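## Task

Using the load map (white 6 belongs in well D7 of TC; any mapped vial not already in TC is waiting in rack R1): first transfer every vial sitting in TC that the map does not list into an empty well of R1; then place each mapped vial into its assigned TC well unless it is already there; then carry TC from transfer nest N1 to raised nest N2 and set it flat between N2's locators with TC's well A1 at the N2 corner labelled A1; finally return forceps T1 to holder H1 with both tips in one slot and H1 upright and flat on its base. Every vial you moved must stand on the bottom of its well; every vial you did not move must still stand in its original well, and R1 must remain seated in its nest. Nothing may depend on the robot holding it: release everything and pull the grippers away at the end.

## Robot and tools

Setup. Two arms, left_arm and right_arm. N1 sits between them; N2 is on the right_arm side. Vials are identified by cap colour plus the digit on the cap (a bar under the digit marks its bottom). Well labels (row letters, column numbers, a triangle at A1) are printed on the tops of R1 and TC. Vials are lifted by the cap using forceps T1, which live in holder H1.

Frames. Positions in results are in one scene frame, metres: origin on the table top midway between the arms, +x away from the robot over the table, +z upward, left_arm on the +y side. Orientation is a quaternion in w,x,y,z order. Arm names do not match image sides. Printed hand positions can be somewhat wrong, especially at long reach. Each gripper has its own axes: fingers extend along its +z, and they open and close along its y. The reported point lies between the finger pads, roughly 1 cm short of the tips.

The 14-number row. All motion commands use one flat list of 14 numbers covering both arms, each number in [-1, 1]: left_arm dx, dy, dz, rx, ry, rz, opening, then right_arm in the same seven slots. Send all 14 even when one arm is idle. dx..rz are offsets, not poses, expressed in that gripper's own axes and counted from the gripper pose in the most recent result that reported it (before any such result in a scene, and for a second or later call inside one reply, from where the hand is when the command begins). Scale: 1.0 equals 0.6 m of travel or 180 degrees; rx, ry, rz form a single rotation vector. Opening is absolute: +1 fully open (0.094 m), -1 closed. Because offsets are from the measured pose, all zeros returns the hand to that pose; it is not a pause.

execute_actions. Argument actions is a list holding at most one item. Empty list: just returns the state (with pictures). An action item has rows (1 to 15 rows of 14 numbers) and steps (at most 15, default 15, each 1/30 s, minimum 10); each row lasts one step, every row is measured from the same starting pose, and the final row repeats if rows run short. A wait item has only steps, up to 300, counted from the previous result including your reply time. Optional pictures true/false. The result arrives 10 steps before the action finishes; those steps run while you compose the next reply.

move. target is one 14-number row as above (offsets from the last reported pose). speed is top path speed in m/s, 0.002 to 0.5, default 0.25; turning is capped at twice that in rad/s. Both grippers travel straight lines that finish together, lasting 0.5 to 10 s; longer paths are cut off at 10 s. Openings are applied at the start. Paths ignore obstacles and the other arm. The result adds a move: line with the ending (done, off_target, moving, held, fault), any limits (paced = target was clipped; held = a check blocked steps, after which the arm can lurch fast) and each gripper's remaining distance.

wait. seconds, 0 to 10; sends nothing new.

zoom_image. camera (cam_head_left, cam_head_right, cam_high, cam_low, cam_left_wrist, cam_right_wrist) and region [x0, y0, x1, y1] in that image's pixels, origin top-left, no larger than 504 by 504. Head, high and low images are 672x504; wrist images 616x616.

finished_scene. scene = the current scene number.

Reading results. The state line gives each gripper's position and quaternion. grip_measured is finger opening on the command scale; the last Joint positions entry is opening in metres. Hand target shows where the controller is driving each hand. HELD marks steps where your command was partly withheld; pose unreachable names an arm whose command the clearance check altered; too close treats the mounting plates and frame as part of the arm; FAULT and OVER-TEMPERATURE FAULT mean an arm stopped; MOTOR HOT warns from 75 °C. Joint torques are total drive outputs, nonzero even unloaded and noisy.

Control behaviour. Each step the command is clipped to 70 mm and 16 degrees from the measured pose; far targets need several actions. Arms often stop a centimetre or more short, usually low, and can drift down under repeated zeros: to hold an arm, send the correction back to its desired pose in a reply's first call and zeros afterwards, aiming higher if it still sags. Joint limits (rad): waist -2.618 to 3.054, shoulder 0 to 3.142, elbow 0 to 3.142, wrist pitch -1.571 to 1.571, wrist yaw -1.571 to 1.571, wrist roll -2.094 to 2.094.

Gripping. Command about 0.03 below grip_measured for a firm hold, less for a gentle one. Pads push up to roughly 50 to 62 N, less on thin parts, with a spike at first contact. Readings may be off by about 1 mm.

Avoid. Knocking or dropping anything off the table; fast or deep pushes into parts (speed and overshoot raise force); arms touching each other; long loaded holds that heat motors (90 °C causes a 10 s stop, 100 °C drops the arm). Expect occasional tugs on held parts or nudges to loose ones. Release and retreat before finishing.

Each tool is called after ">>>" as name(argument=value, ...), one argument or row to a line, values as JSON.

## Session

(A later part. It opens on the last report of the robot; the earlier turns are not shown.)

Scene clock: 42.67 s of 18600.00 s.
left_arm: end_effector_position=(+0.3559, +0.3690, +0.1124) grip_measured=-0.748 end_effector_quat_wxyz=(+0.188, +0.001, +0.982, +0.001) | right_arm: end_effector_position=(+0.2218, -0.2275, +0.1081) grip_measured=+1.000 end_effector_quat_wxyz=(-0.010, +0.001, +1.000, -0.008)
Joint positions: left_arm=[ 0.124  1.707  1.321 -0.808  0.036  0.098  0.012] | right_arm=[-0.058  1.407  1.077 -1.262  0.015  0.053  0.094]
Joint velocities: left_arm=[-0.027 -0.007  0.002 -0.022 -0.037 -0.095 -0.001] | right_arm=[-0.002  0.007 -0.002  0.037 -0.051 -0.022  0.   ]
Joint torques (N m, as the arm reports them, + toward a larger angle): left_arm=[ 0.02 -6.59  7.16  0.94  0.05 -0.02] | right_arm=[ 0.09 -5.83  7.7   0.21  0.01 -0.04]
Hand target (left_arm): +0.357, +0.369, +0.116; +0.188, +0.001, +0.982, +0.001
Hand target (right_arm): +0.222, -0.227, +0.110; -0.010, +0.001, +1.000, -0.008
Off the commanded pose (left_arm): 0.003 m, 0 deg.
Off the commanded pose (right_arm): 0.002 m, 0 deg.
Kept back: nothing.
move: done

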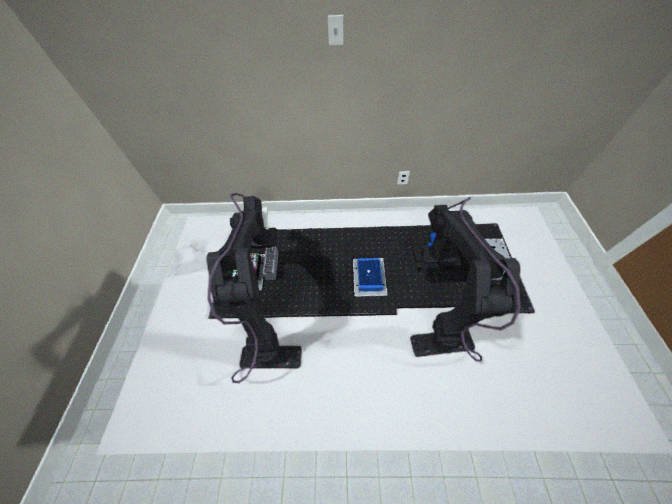

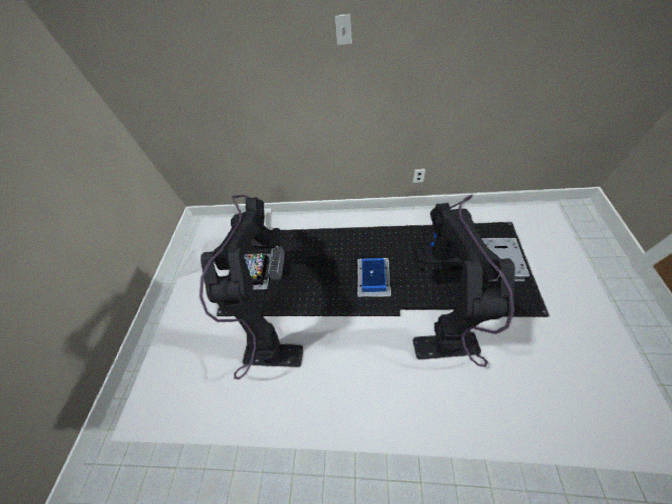

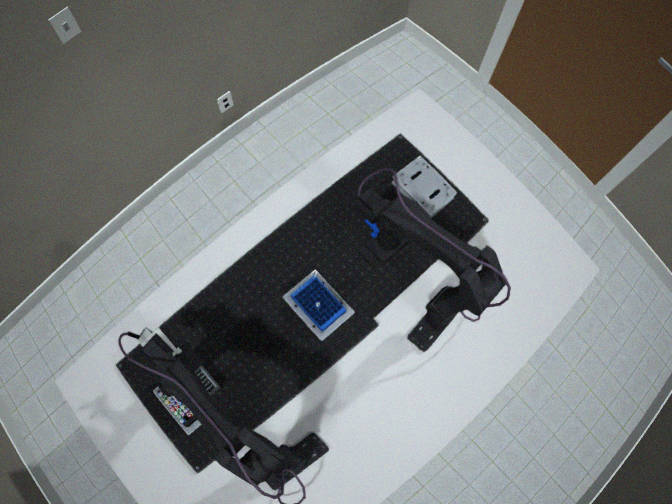

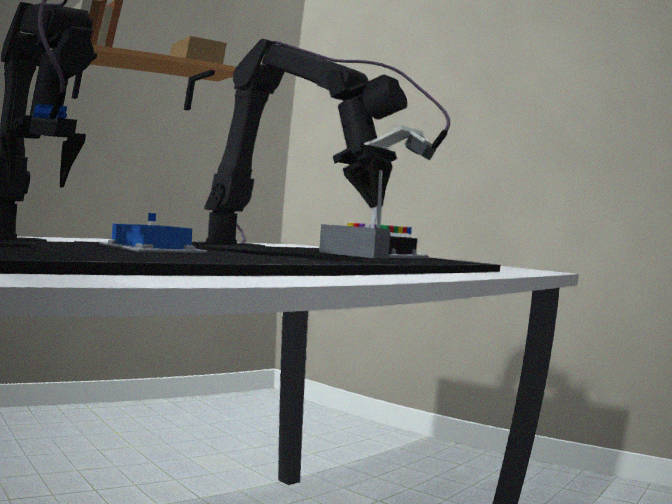

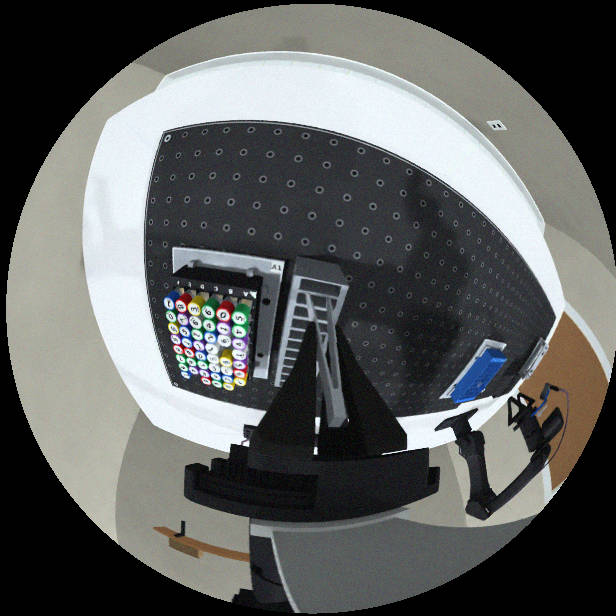

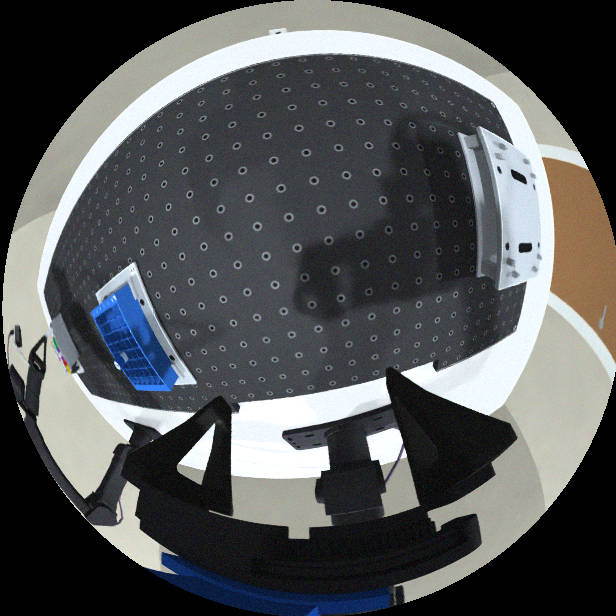

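>>> move(
  target=[-0.004, 0, -0.004, 0, 0, 0, -0.88, 0, 0, -0.003, 0, 0, 0, 1],
  speed=0.03,
)

>>> zoom_image(
  camera="cam_left_wrist",
  region=[260, 260, 400, 440],
)

Scene clock: 43.90 s of 18600.00 s.
left_arm: end_effector_position=(+0.3559, +0.3690, +0.1124) grip_measured=-0.877 end_effector_quat_wxyz=(+0.188, +0.001, +0.982, +0.001) | right_arm: end_effector_position=(+0.2218, -0.2275, +0.1081) grip_measured=+1.000 end_effector_quat_wxyz=(-0.010, +0.001, +1.000, -0.008)
Joint positions: left_arm=[ 0.124  1.707  1.321 -0.808  0.036  0.098  0.006] | right_arm=[-0.058  1.407  1.077 -1.262  0.015  0.053  0.094]
Joint velocities: left_arm=[-0.007 -0.017 -0.017 -0.007  0.022  0.022 -0.001] | right_arm=[-0.012 -0.007 -0.002 -0.051  0.051  0.022  0.   ]
Joint torques (N m, as the arm reports them, + toward a larger angle): left_arm=[ 0.02 -6.54  7.11  0.91  0.05 -0.02] | right_arm=[ 0.11 -5.78  7.65  0.2   0.01 -0.03]
Hand target (left_arm): +0.357, +0.369, +0.115; +0.188, +0.001, +0.982, +0.001
Hand target (right_arm): +0.222, -0.227, +0.110; -0.010, +0.001, +1.000, -0.008
Off the commanded pose (left_arm): 0.003 m, 0 deg.
Off the commanded pose (right_arm): 0.002 m, 0 deg.
Kept back: nothing.
move: done

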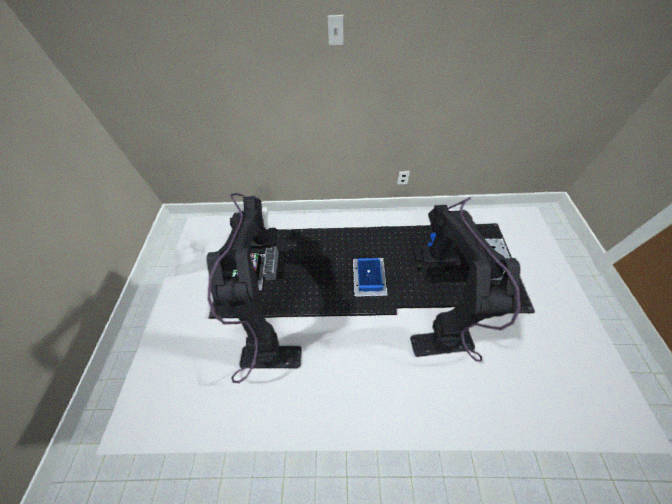

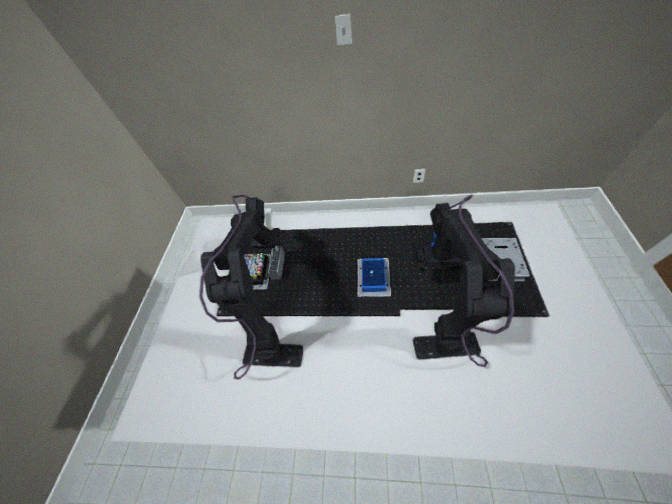

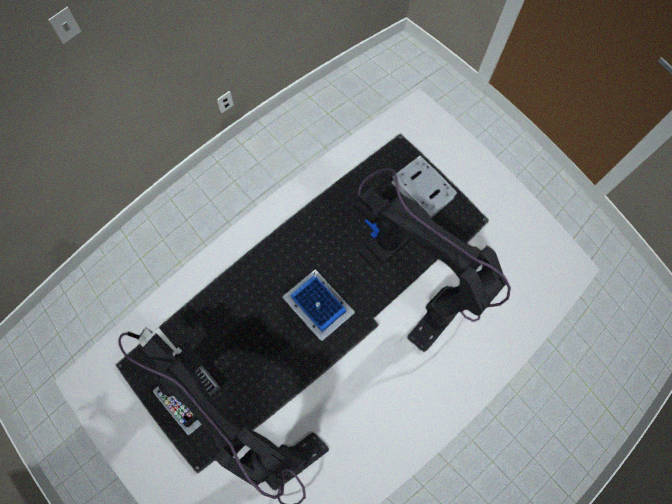

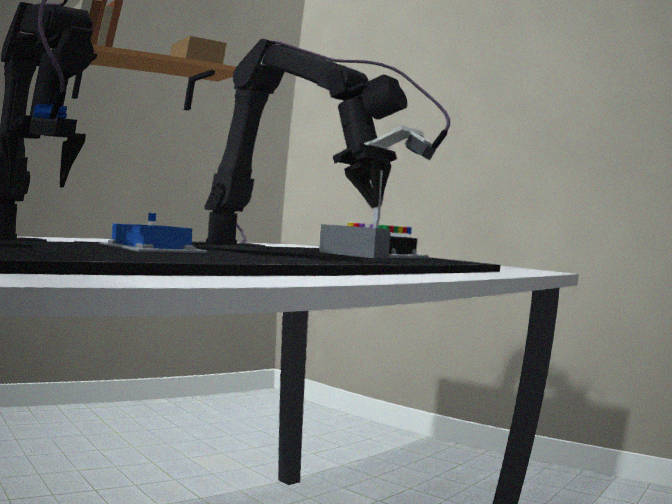

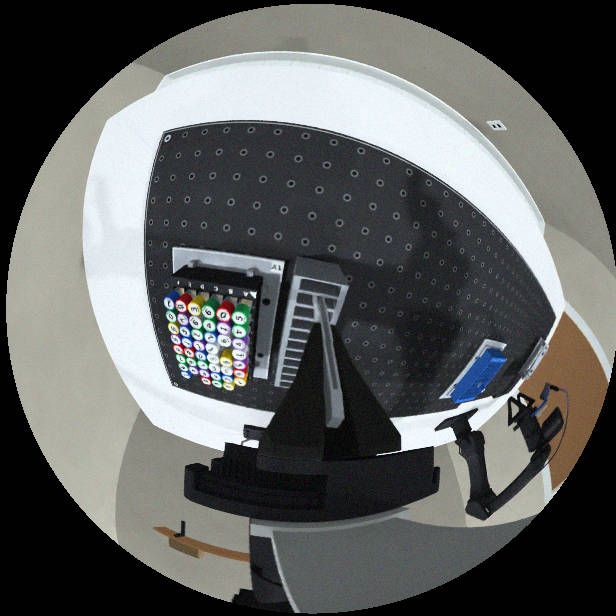

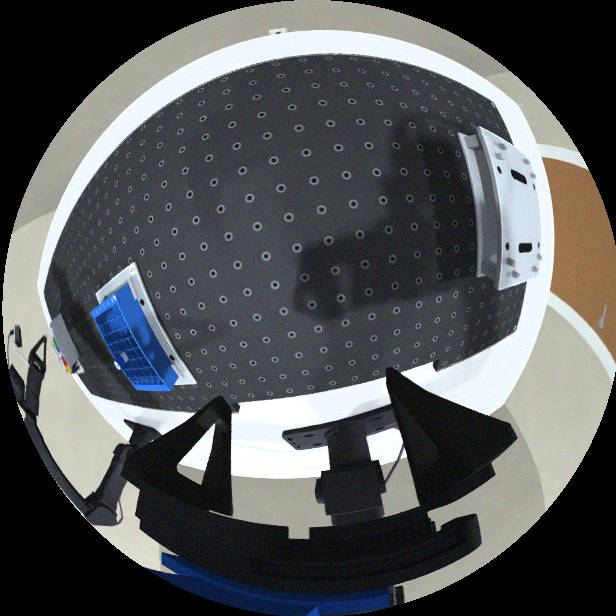

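Region (260, 260, 400, 440) of cam_left_wrist's 616x616 image, scaled by 2.800, with more detail than that image has.

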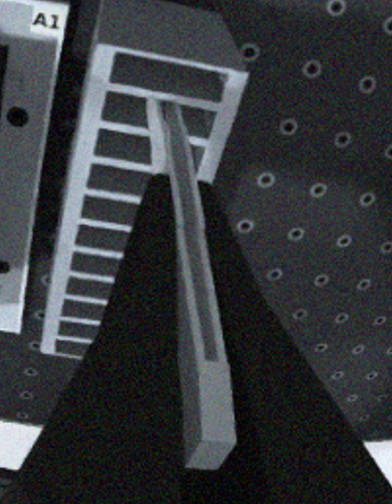

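>>> move(
  target=[-0.046, 0, -0.107, 0, 0, 0, -0.91, 0, 0, -0.003, 0, 0, 0, 1],
  speed=0.06,
)

>>> zoom_image(
  camera="cam_left_wrist",
  region=[250, 230, 400, 440],
)

>>> zoom_image(
  camera="cam_low",
  region=[310, 100, 450, 260],
)

>>> zoom_image(
  camera="cam_right_wrist",
  region=[0, 305, 90, 395],
)

Scene clock: 46.73 s of 18600.00 s.
left_arm: end_effector_position=(+0.3551, +0.3689, +0.1759) grip_measured=-0.907 end_effector_quat_wxyz=(+0.184, +0.001, +0.983, +0.001) | right_arm: end_effector_position=(+0.2218, -0.2275, +0.1081) grip_measured=+1.000 end_effector_quat_wxyz=(-0.010, +0.001, +1.000, -0.008)
Joint positions: left_arm=[ 0.124  1.707  1.577 -1.072  0.036  0.098  0.004] | right_arm=[-0.058  1.407  1.077 -1.262  0.015  0.053  0.094]
Joint velocities: left_arm=[ 0.007 -0.002 -0.007 -0.066 -0.037 -0.037  0.   ] | right_arm=[ 0.002  0.002  0.002 -0.007  0.022 -0.022  0.   ]
Joint torques (N m, as the arm reports them, + toward a larger angle): left_arm=[ 0.14 -6.32  8.02  0.87  0.06  0.  ] | right_arm=[ 0.06 -5.82  7.67  0.19  0.   -0.02]
Hand target (left_arm): +0.358, +0.370, +0.182; +0.188, +0.001, +0.982, +0.001
Hand target (right_arm): +0.222, -0.227, +0.110; -0.010, +0.001, +1.000, -0.008
Off the commanded pose (left_arm): 0.007 m, 0 deg.
Off the commanded pose (right_arm): 0.002 m, 0 deg.
Kept back: nothing.
move: done

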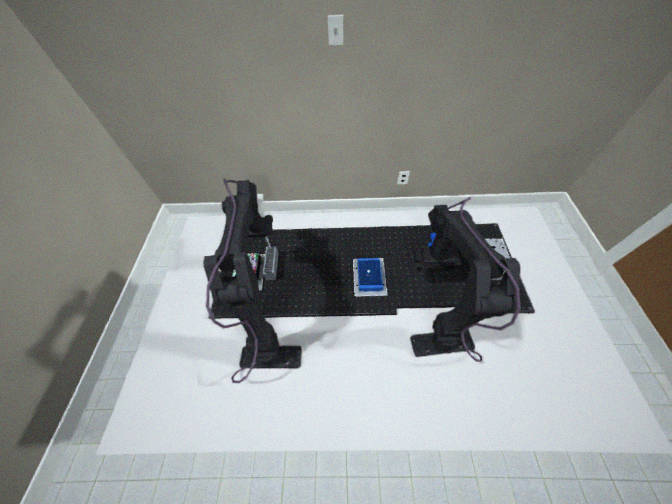

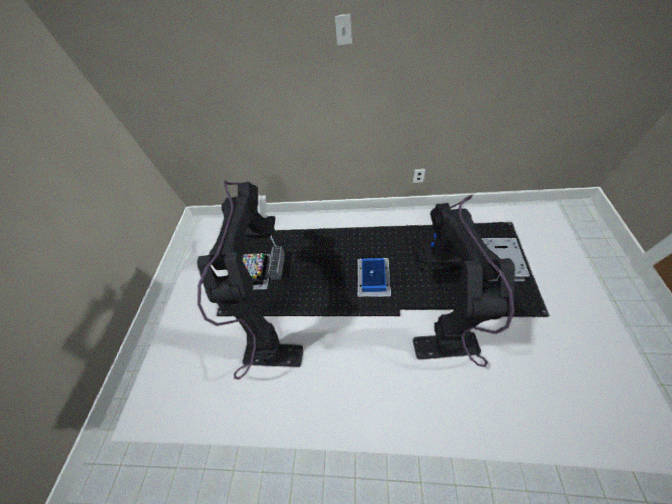

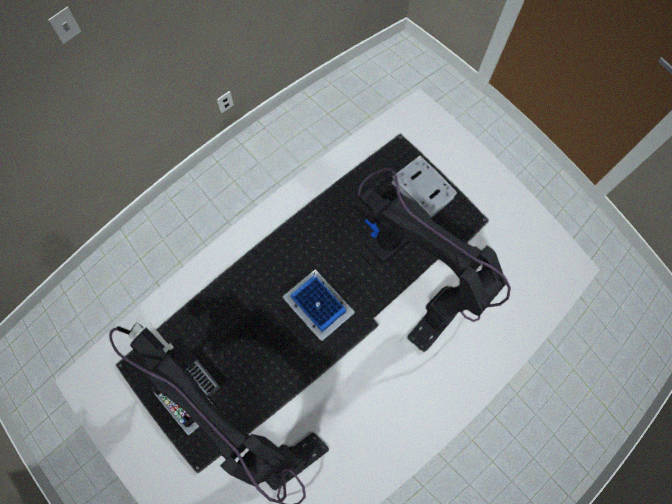

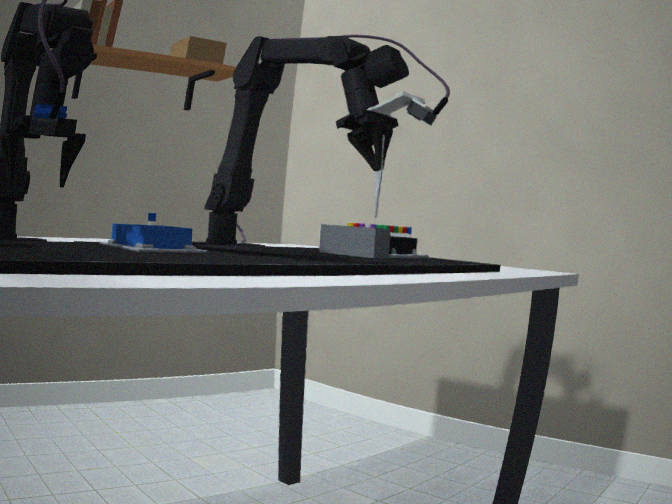

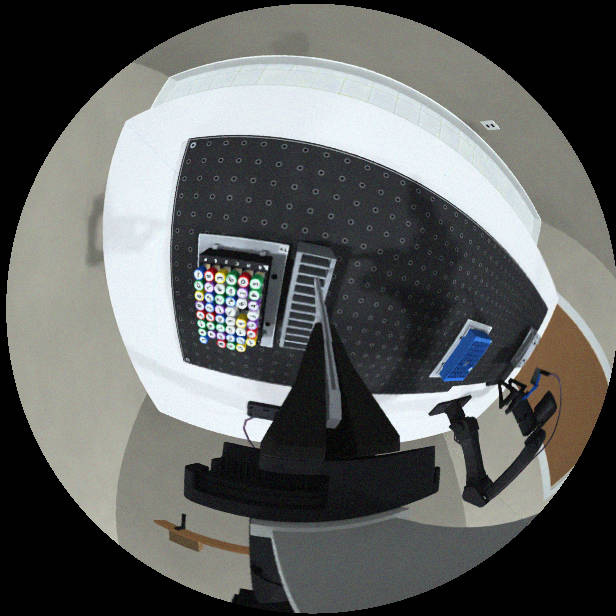

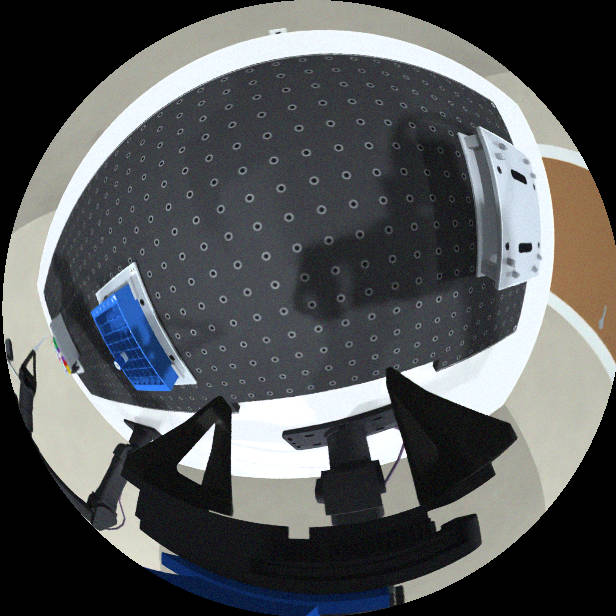

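Region (250, 230, 400, 440) of cam_left_wrist's 616x616 image, scaled by 2.400, with more detail than that image has; it fills the left 360 columns of this view, and the rest is white.

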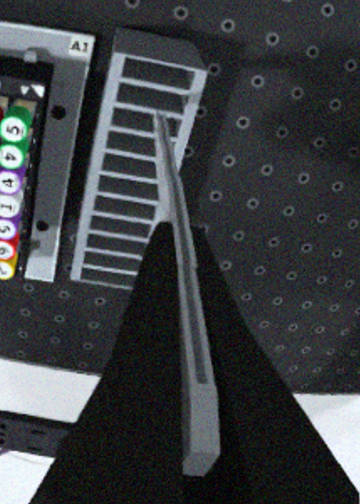

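Region (310, 100, 450, 260) of cam_low's 672x504 image, scaled by 3.150, with more detail than that image has; it fills the left 441 columns of this view, and the rest is white.

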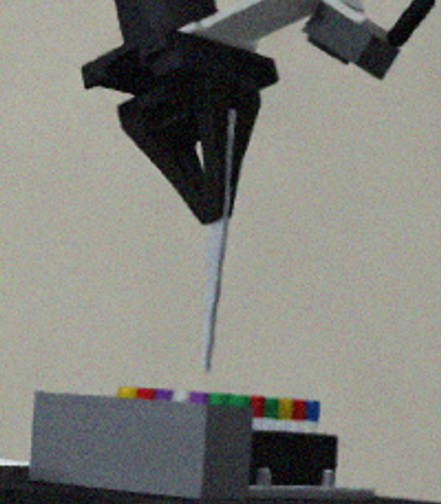

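Region (0, 305, 90, 395) of cam_right_wrist's 616x616 image, scaled by 5.600, with more detail than that image has.

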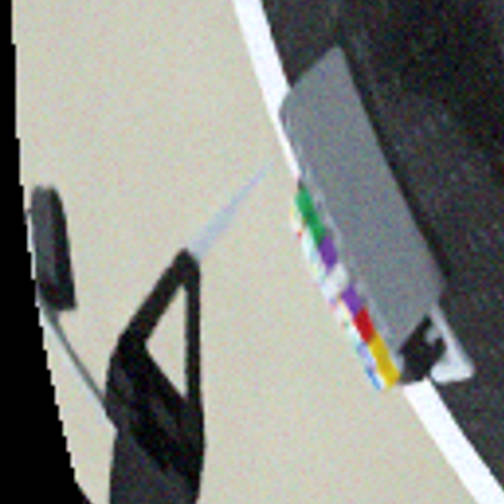

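>>> move(
  target=[0.0763, 0.11, -0.038, -0.0936, -0.0091, -0.2324, -0.91, 0, 0, -0.003, 0, 0, 0, 1],
  speed=0.2,
)

Scene clock: 51.73 s of 18600.00 s.
left_arm: end_effector_position=(+0.3123, +0.4296, +0.1763) grip_measured=-0.907 end_effector_quat_wxyz=(+0.181, -0.366, +0.910, +0.066) | right_arm: end_effector_position=(+0.2218, -0.2275, +0.1081) grip_measured=+1.000 end_effector_quat_wxyz=(-0.010, +0.001, +1.000, -0.008)
Joint positions: left_arm=[ 0.185  1.616  1.476 -1.099 -0.206 -0.567  0.004] | right_arm=[-0.058  1.407  1.077 -1.262  0.015  0.053  0.094]
Joint velocities: left_arm=[ 0.022  0.007 -0.012 -0.022 -0.081 -0.007  0.   ] | right_arm=[-0.002 -0.007  0.007 -0.037  0.007  0.037  0.   ]
Joint torques (N m, as the arm reports them, + toward a larger angle): left_arm=[ 0.62 -7.74  4.89  0.8  -0.37 -0.09] | right_arm=[ 0.06 -5.82  7.69  0.2  -0.01 -0.03]
Hand target (left_arm): +0.304, +0.434, +0.180; +0.182, -0.375, +0.906, +0.077
Hand target (right_arm): +0.222, -0.227, +0.110; -0.010, +0.001, +1.000, -0.008
Off the commanded pose (left_arm): 0.011 m, 2 deg.
Off the commanded pose (right_arm): 0.002 m, 0 deg.
Kept back: nothing.
move: off_target (left_arm)

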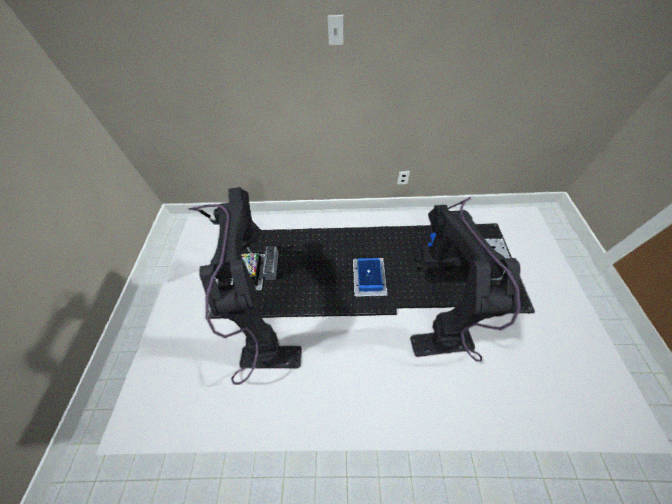

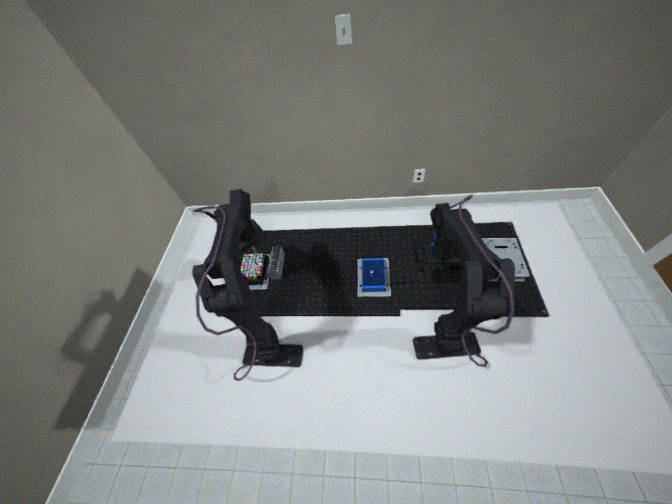

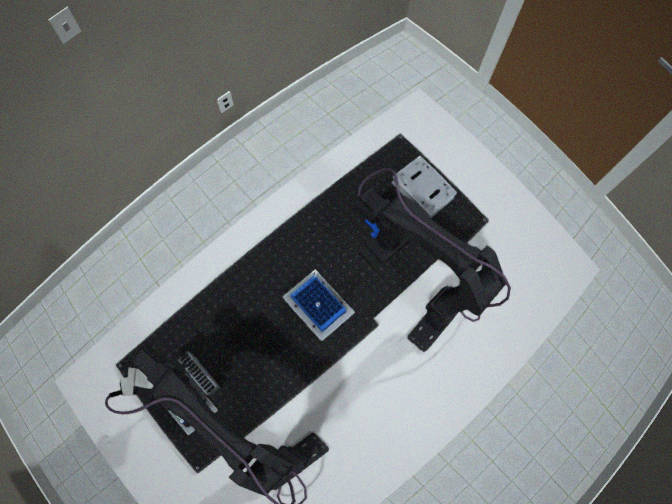

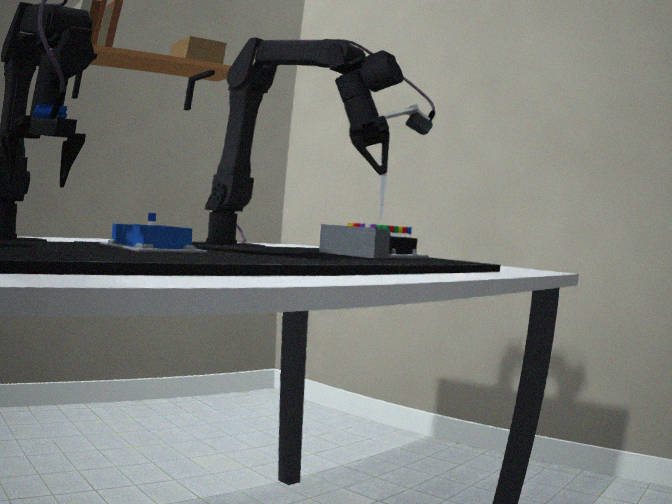

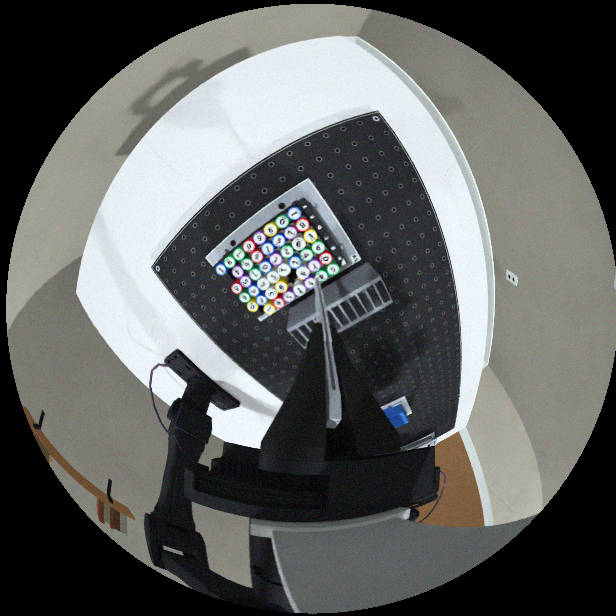

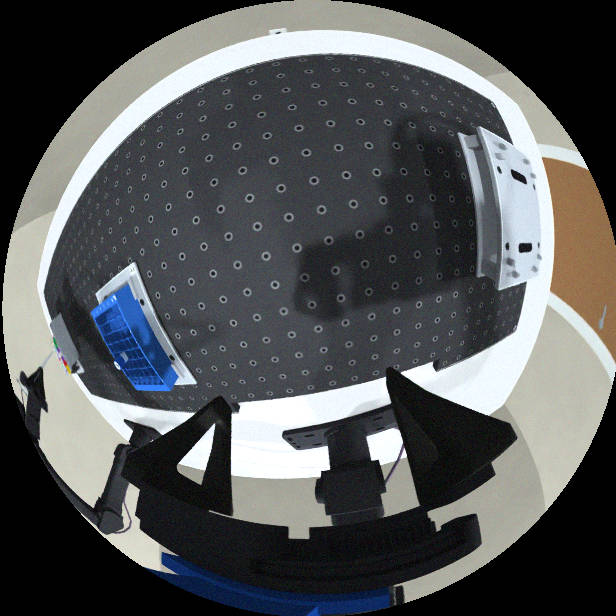

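>>> zoom_image(
  camera="cam_left_wrist",
  region=[260, 225, 360, 325],
)

>>> zoom_image(
  camera="cam_low",
  region=[320, 110, 450, 260],
)

Region (260, 225, 360, 325) of cam_left_wrist's 616x616 image, scaled by 5.040, with more detail than that image has.

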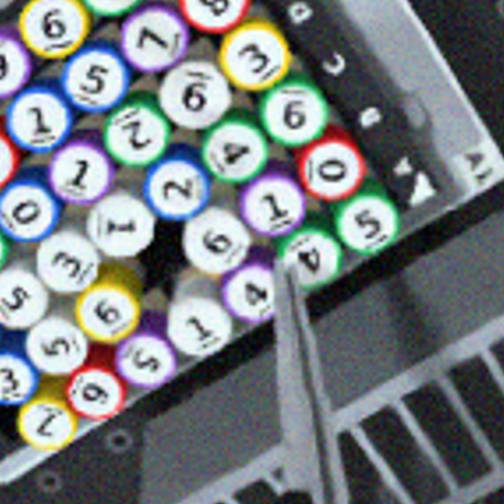

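Region (320, 110, 450, 260) of cam_low's 672x504 image, scaled by 3.360, with more detail than that image has; it fills the left 437 columns of this view, and the rest is white.

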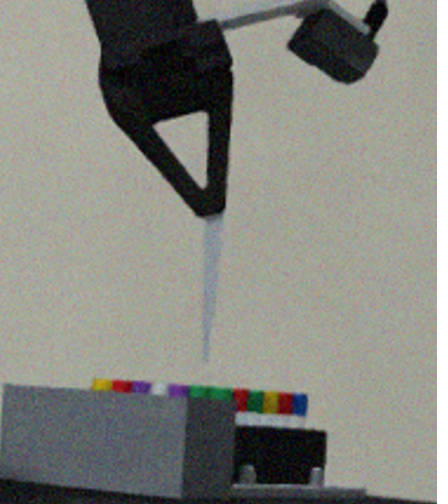

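>>> move(
  target=[0.0108, 0.0341, -0.0008, -0.0074, -0.0032, -0.005, -0.79, 0, 0, -0.003, 0, 0, 0, 1],
  speed=0.04,
)

>>> zoom_image(
  camera="cam_left_wrist",
  region=[265, 230, 365, 330],
)

>>> zoom_image(
  camera="cam_low",
  region=[320, 110, 450, 260],
)

Scene clock: 55.33 s of 18600.00 s.
left_arm: end_effector_position=(+0.2954, +0.4350, +0.1691) grip_measured=-0.792 end_effector_quat_wxyz=(+0.169, -0.375, +0.909, +0.071) | right_arm: end_effector_position=(+0.2218, -0.2275, +0.1081) grip_measured=+1.000 end_effector_quat_wxyz=(-0.010, +0.001, +1.000, -0.008)
Joint positions: left_arm=[ 0.208  1.578  1.415 -1.099 -0.207 -0.564  0.01 ] | right_arm=[-0.058  1.407  1.077 -1.262  0.015  0.053  0.094]
Joint velocities: left_arm=[ 0.002 -0.012  0.002 -0.007  0.007  0.066 -0.001] | right_arm=[ 0.007 -0.012 -0.007  0.037 -0.007  0.007  0.   ]
Joint torques (N m, as the arm reports them, + toward a larger angle): left_arm=[ 0.62 -7.25  4.81  1.05 -0.31  0.08] | right_arm=[ 0.06 -5.74  7.7   0.2   0.01 -0.02]
Hand target (left_arm): +0.293, +0.440, +0.174; +0.181, -0.375, +0.906, +0.078
Hand target (right_arm): +0.222, -0.227, +0.110; -0.010, +0.001, +1.000, -0.008
Off the commanded pose (left_arm): 0.007 m, 2 deg.
Off the commanded pose (right_arm): 0.002 m, 0 deg.
Kept back: nothing.
move: done

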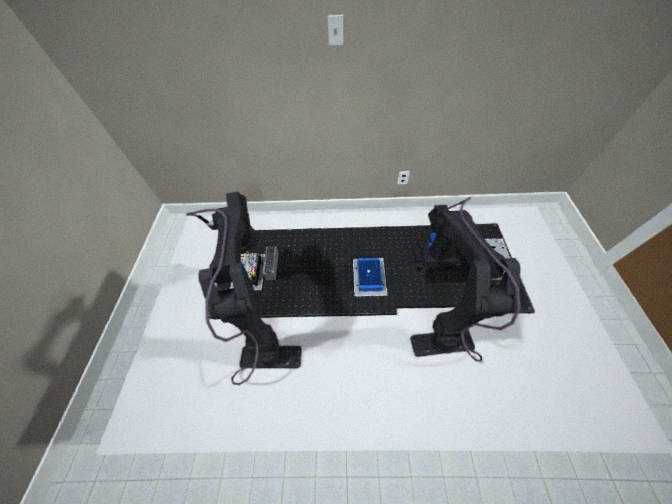

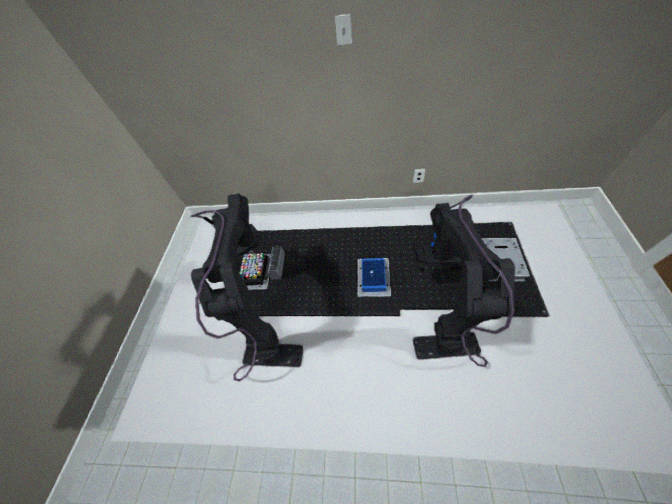

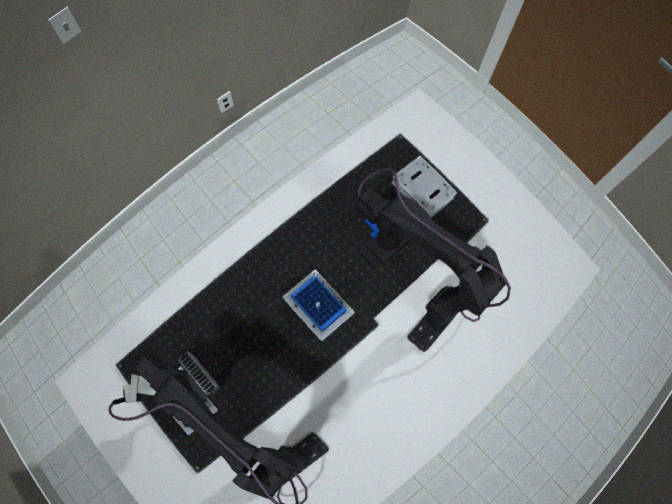

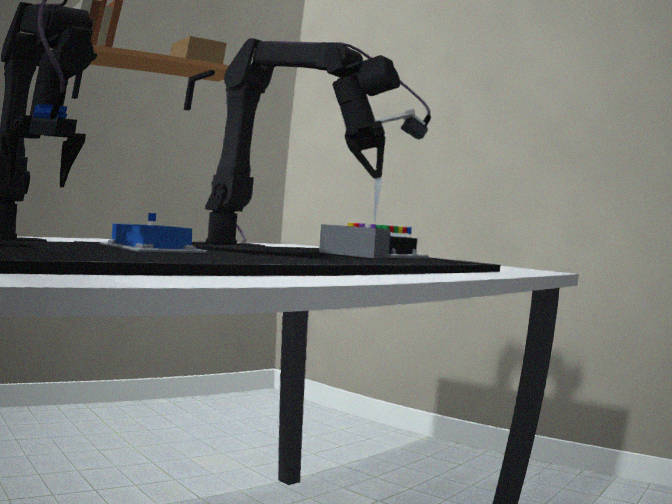

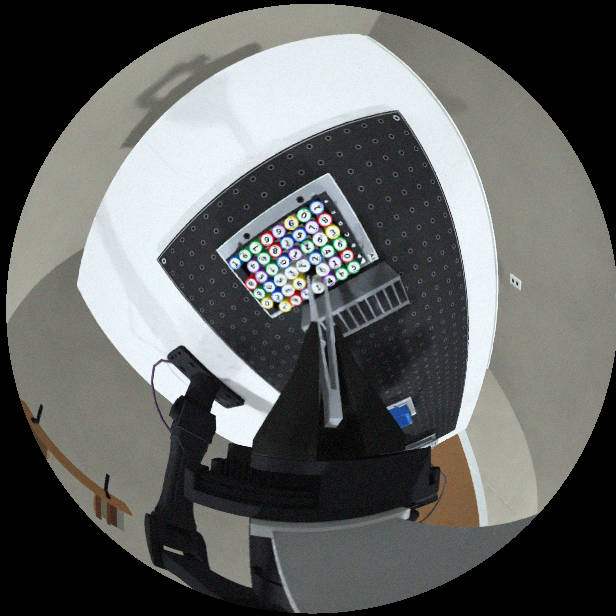

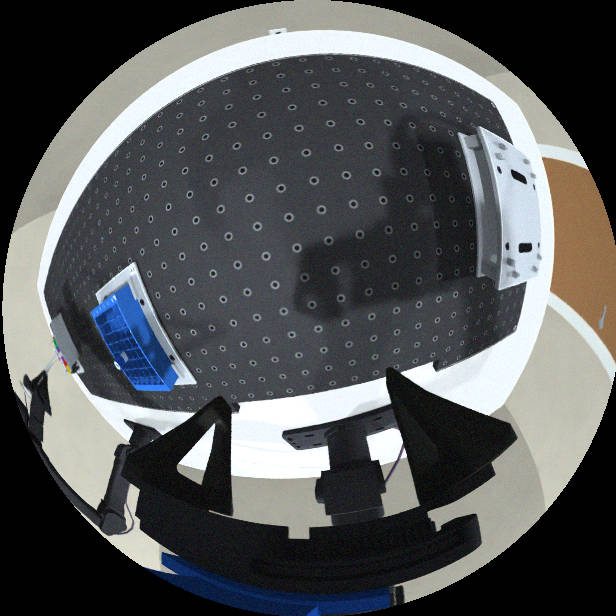

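Region (265, 230, 365, 330) of cam_left_wrist's 616x616 image, scaled by 5.040, with more detail than that image has.

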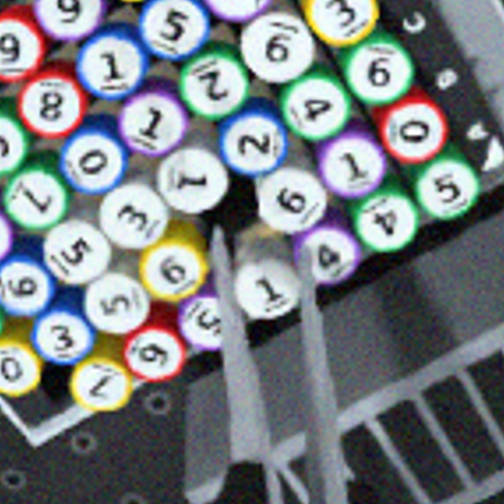

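Region (320, 110, 450, 260) of cam_low's 672x504 image, scaled by 3.360, with more detail than that image has; it fills the left 437 columns of this view, and the rest is white.

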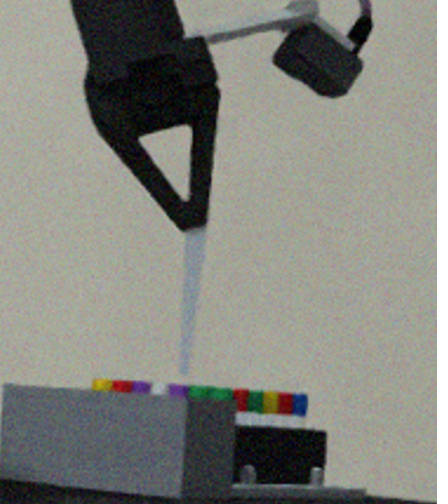

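>>> move(
  target=[-0.0206, -0.0118, -0.0048, 0.0104, -0.0166, -0.0041, -0.775, 0, 0, -0.003, 0, 0, 0, 1],
  speed=0.04,
)

>>> zoom_image(
  camera="cam_left_wrist",
  region=[265, 230, 365, 330],
)

Scene clock: 62.07 s of 18600.00 s.
left_arm: end_effector_position=(+0.3025, +0.4364, +0.1715) grip_measured=-0.777 end_effector_quat_wxyz=(+0.184, -0.375, +0.906, +0.068) | right_arm: end_effector_position=(+0.2218, -0.2275, +0.1081) grip_measured=+1.000 end_effector_quat_wxyz=(-0.010, +0.001, +1.000, -0.008)
Joint positions: left_arm=[ 0.208  1.578  1.415 -1.068 -0.207 -0.563  0.01 ] | right_arm=[-0.058  1.407  1.077 -1.262  0.015  0.053  0.094]
Joint velocities: left_arm=[ 0.002 -0.027  0.037  0.037  0.037 -0.022  0.001] | right_arm=[-0.002  0.002 -0.007 -0.007  0.022 -0.007  0.   ]
Joint torques (N m, as the arm reports them, + toward a larger angle): left_arm=[ 0.07 -6.2   5.92  1.16 -0.14 -0.02] | right_arm=[ 0.04 -5.77  7.66  0.2   0.01 -0.04]
Hand target (left_arm): +0.308, +0.438, +0.176; +0.200, -0.376, +0.902, +0.066
Hand target (right_arm): +0.222, -0.227, +0.110; -0.010, +0.001, +1.000, -0.008
Off the commanded pose (left_arm): 0.007 m, 2 deg.
Off the commanded pose (right_arm): 0.002 m, 0 deg.
Kept back: nothing.
After step 90, 2.67 s passed at rest.
move: done

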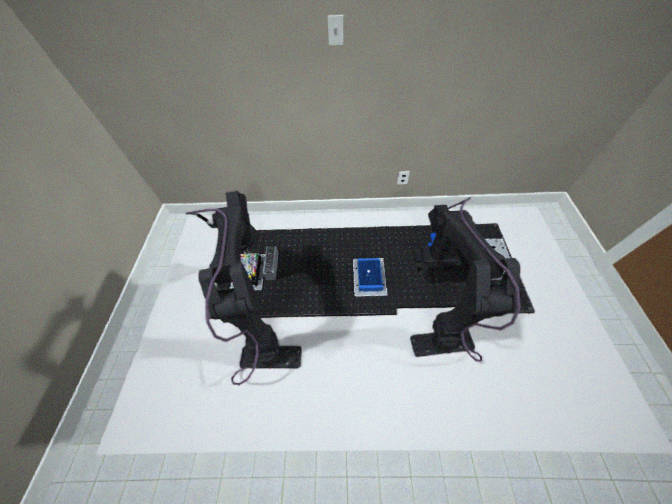

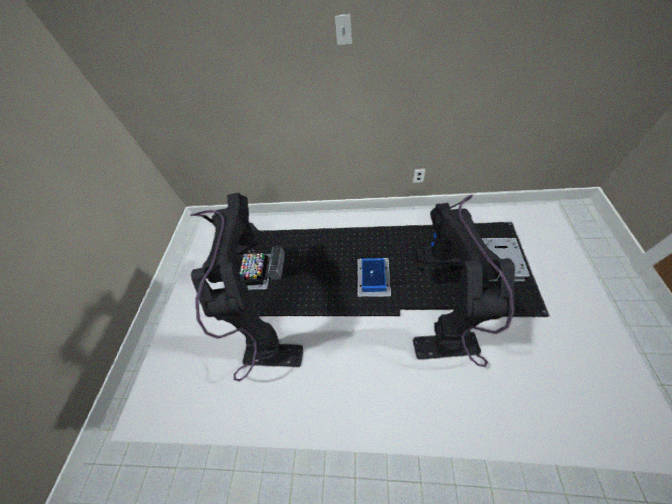

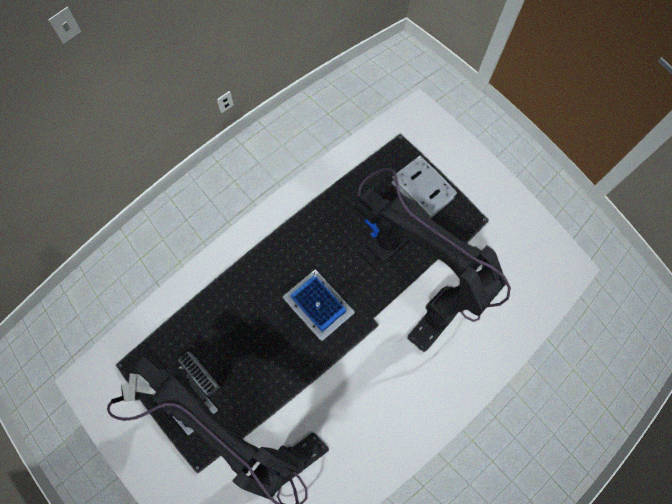

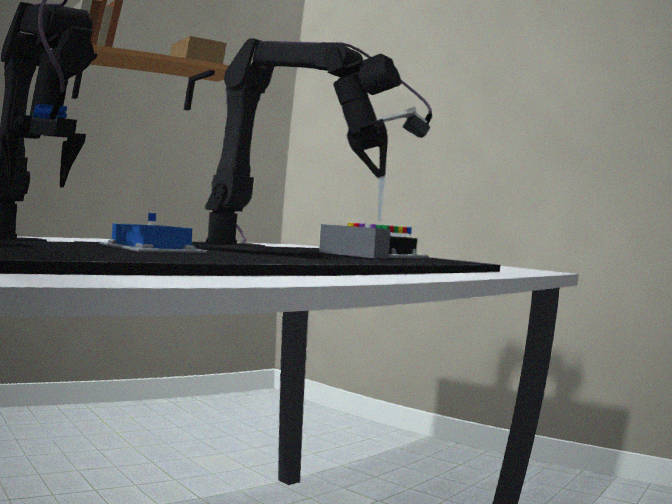

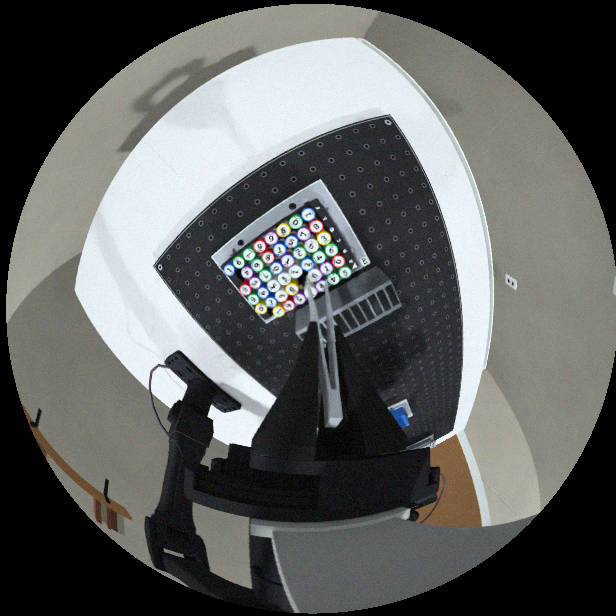

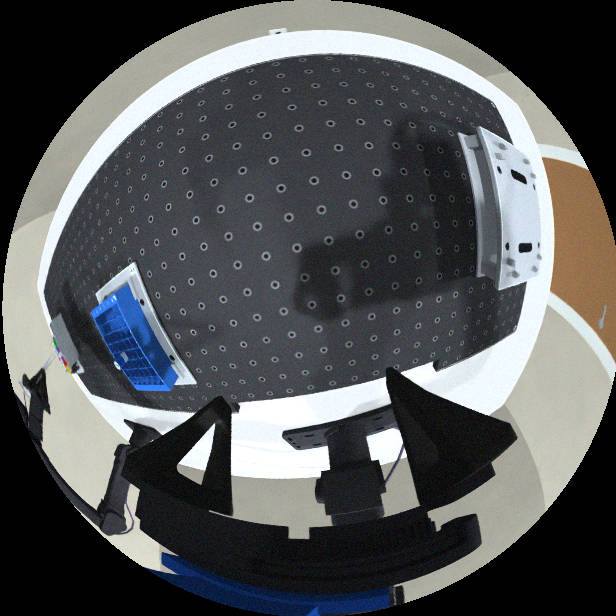

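Region (265, 230, 365, 330) of cam_left_wrist's 616x616 image, scaled by 5.040, with more detail than that image has.

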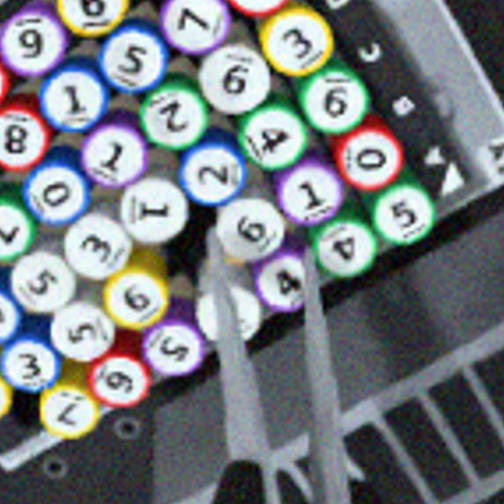

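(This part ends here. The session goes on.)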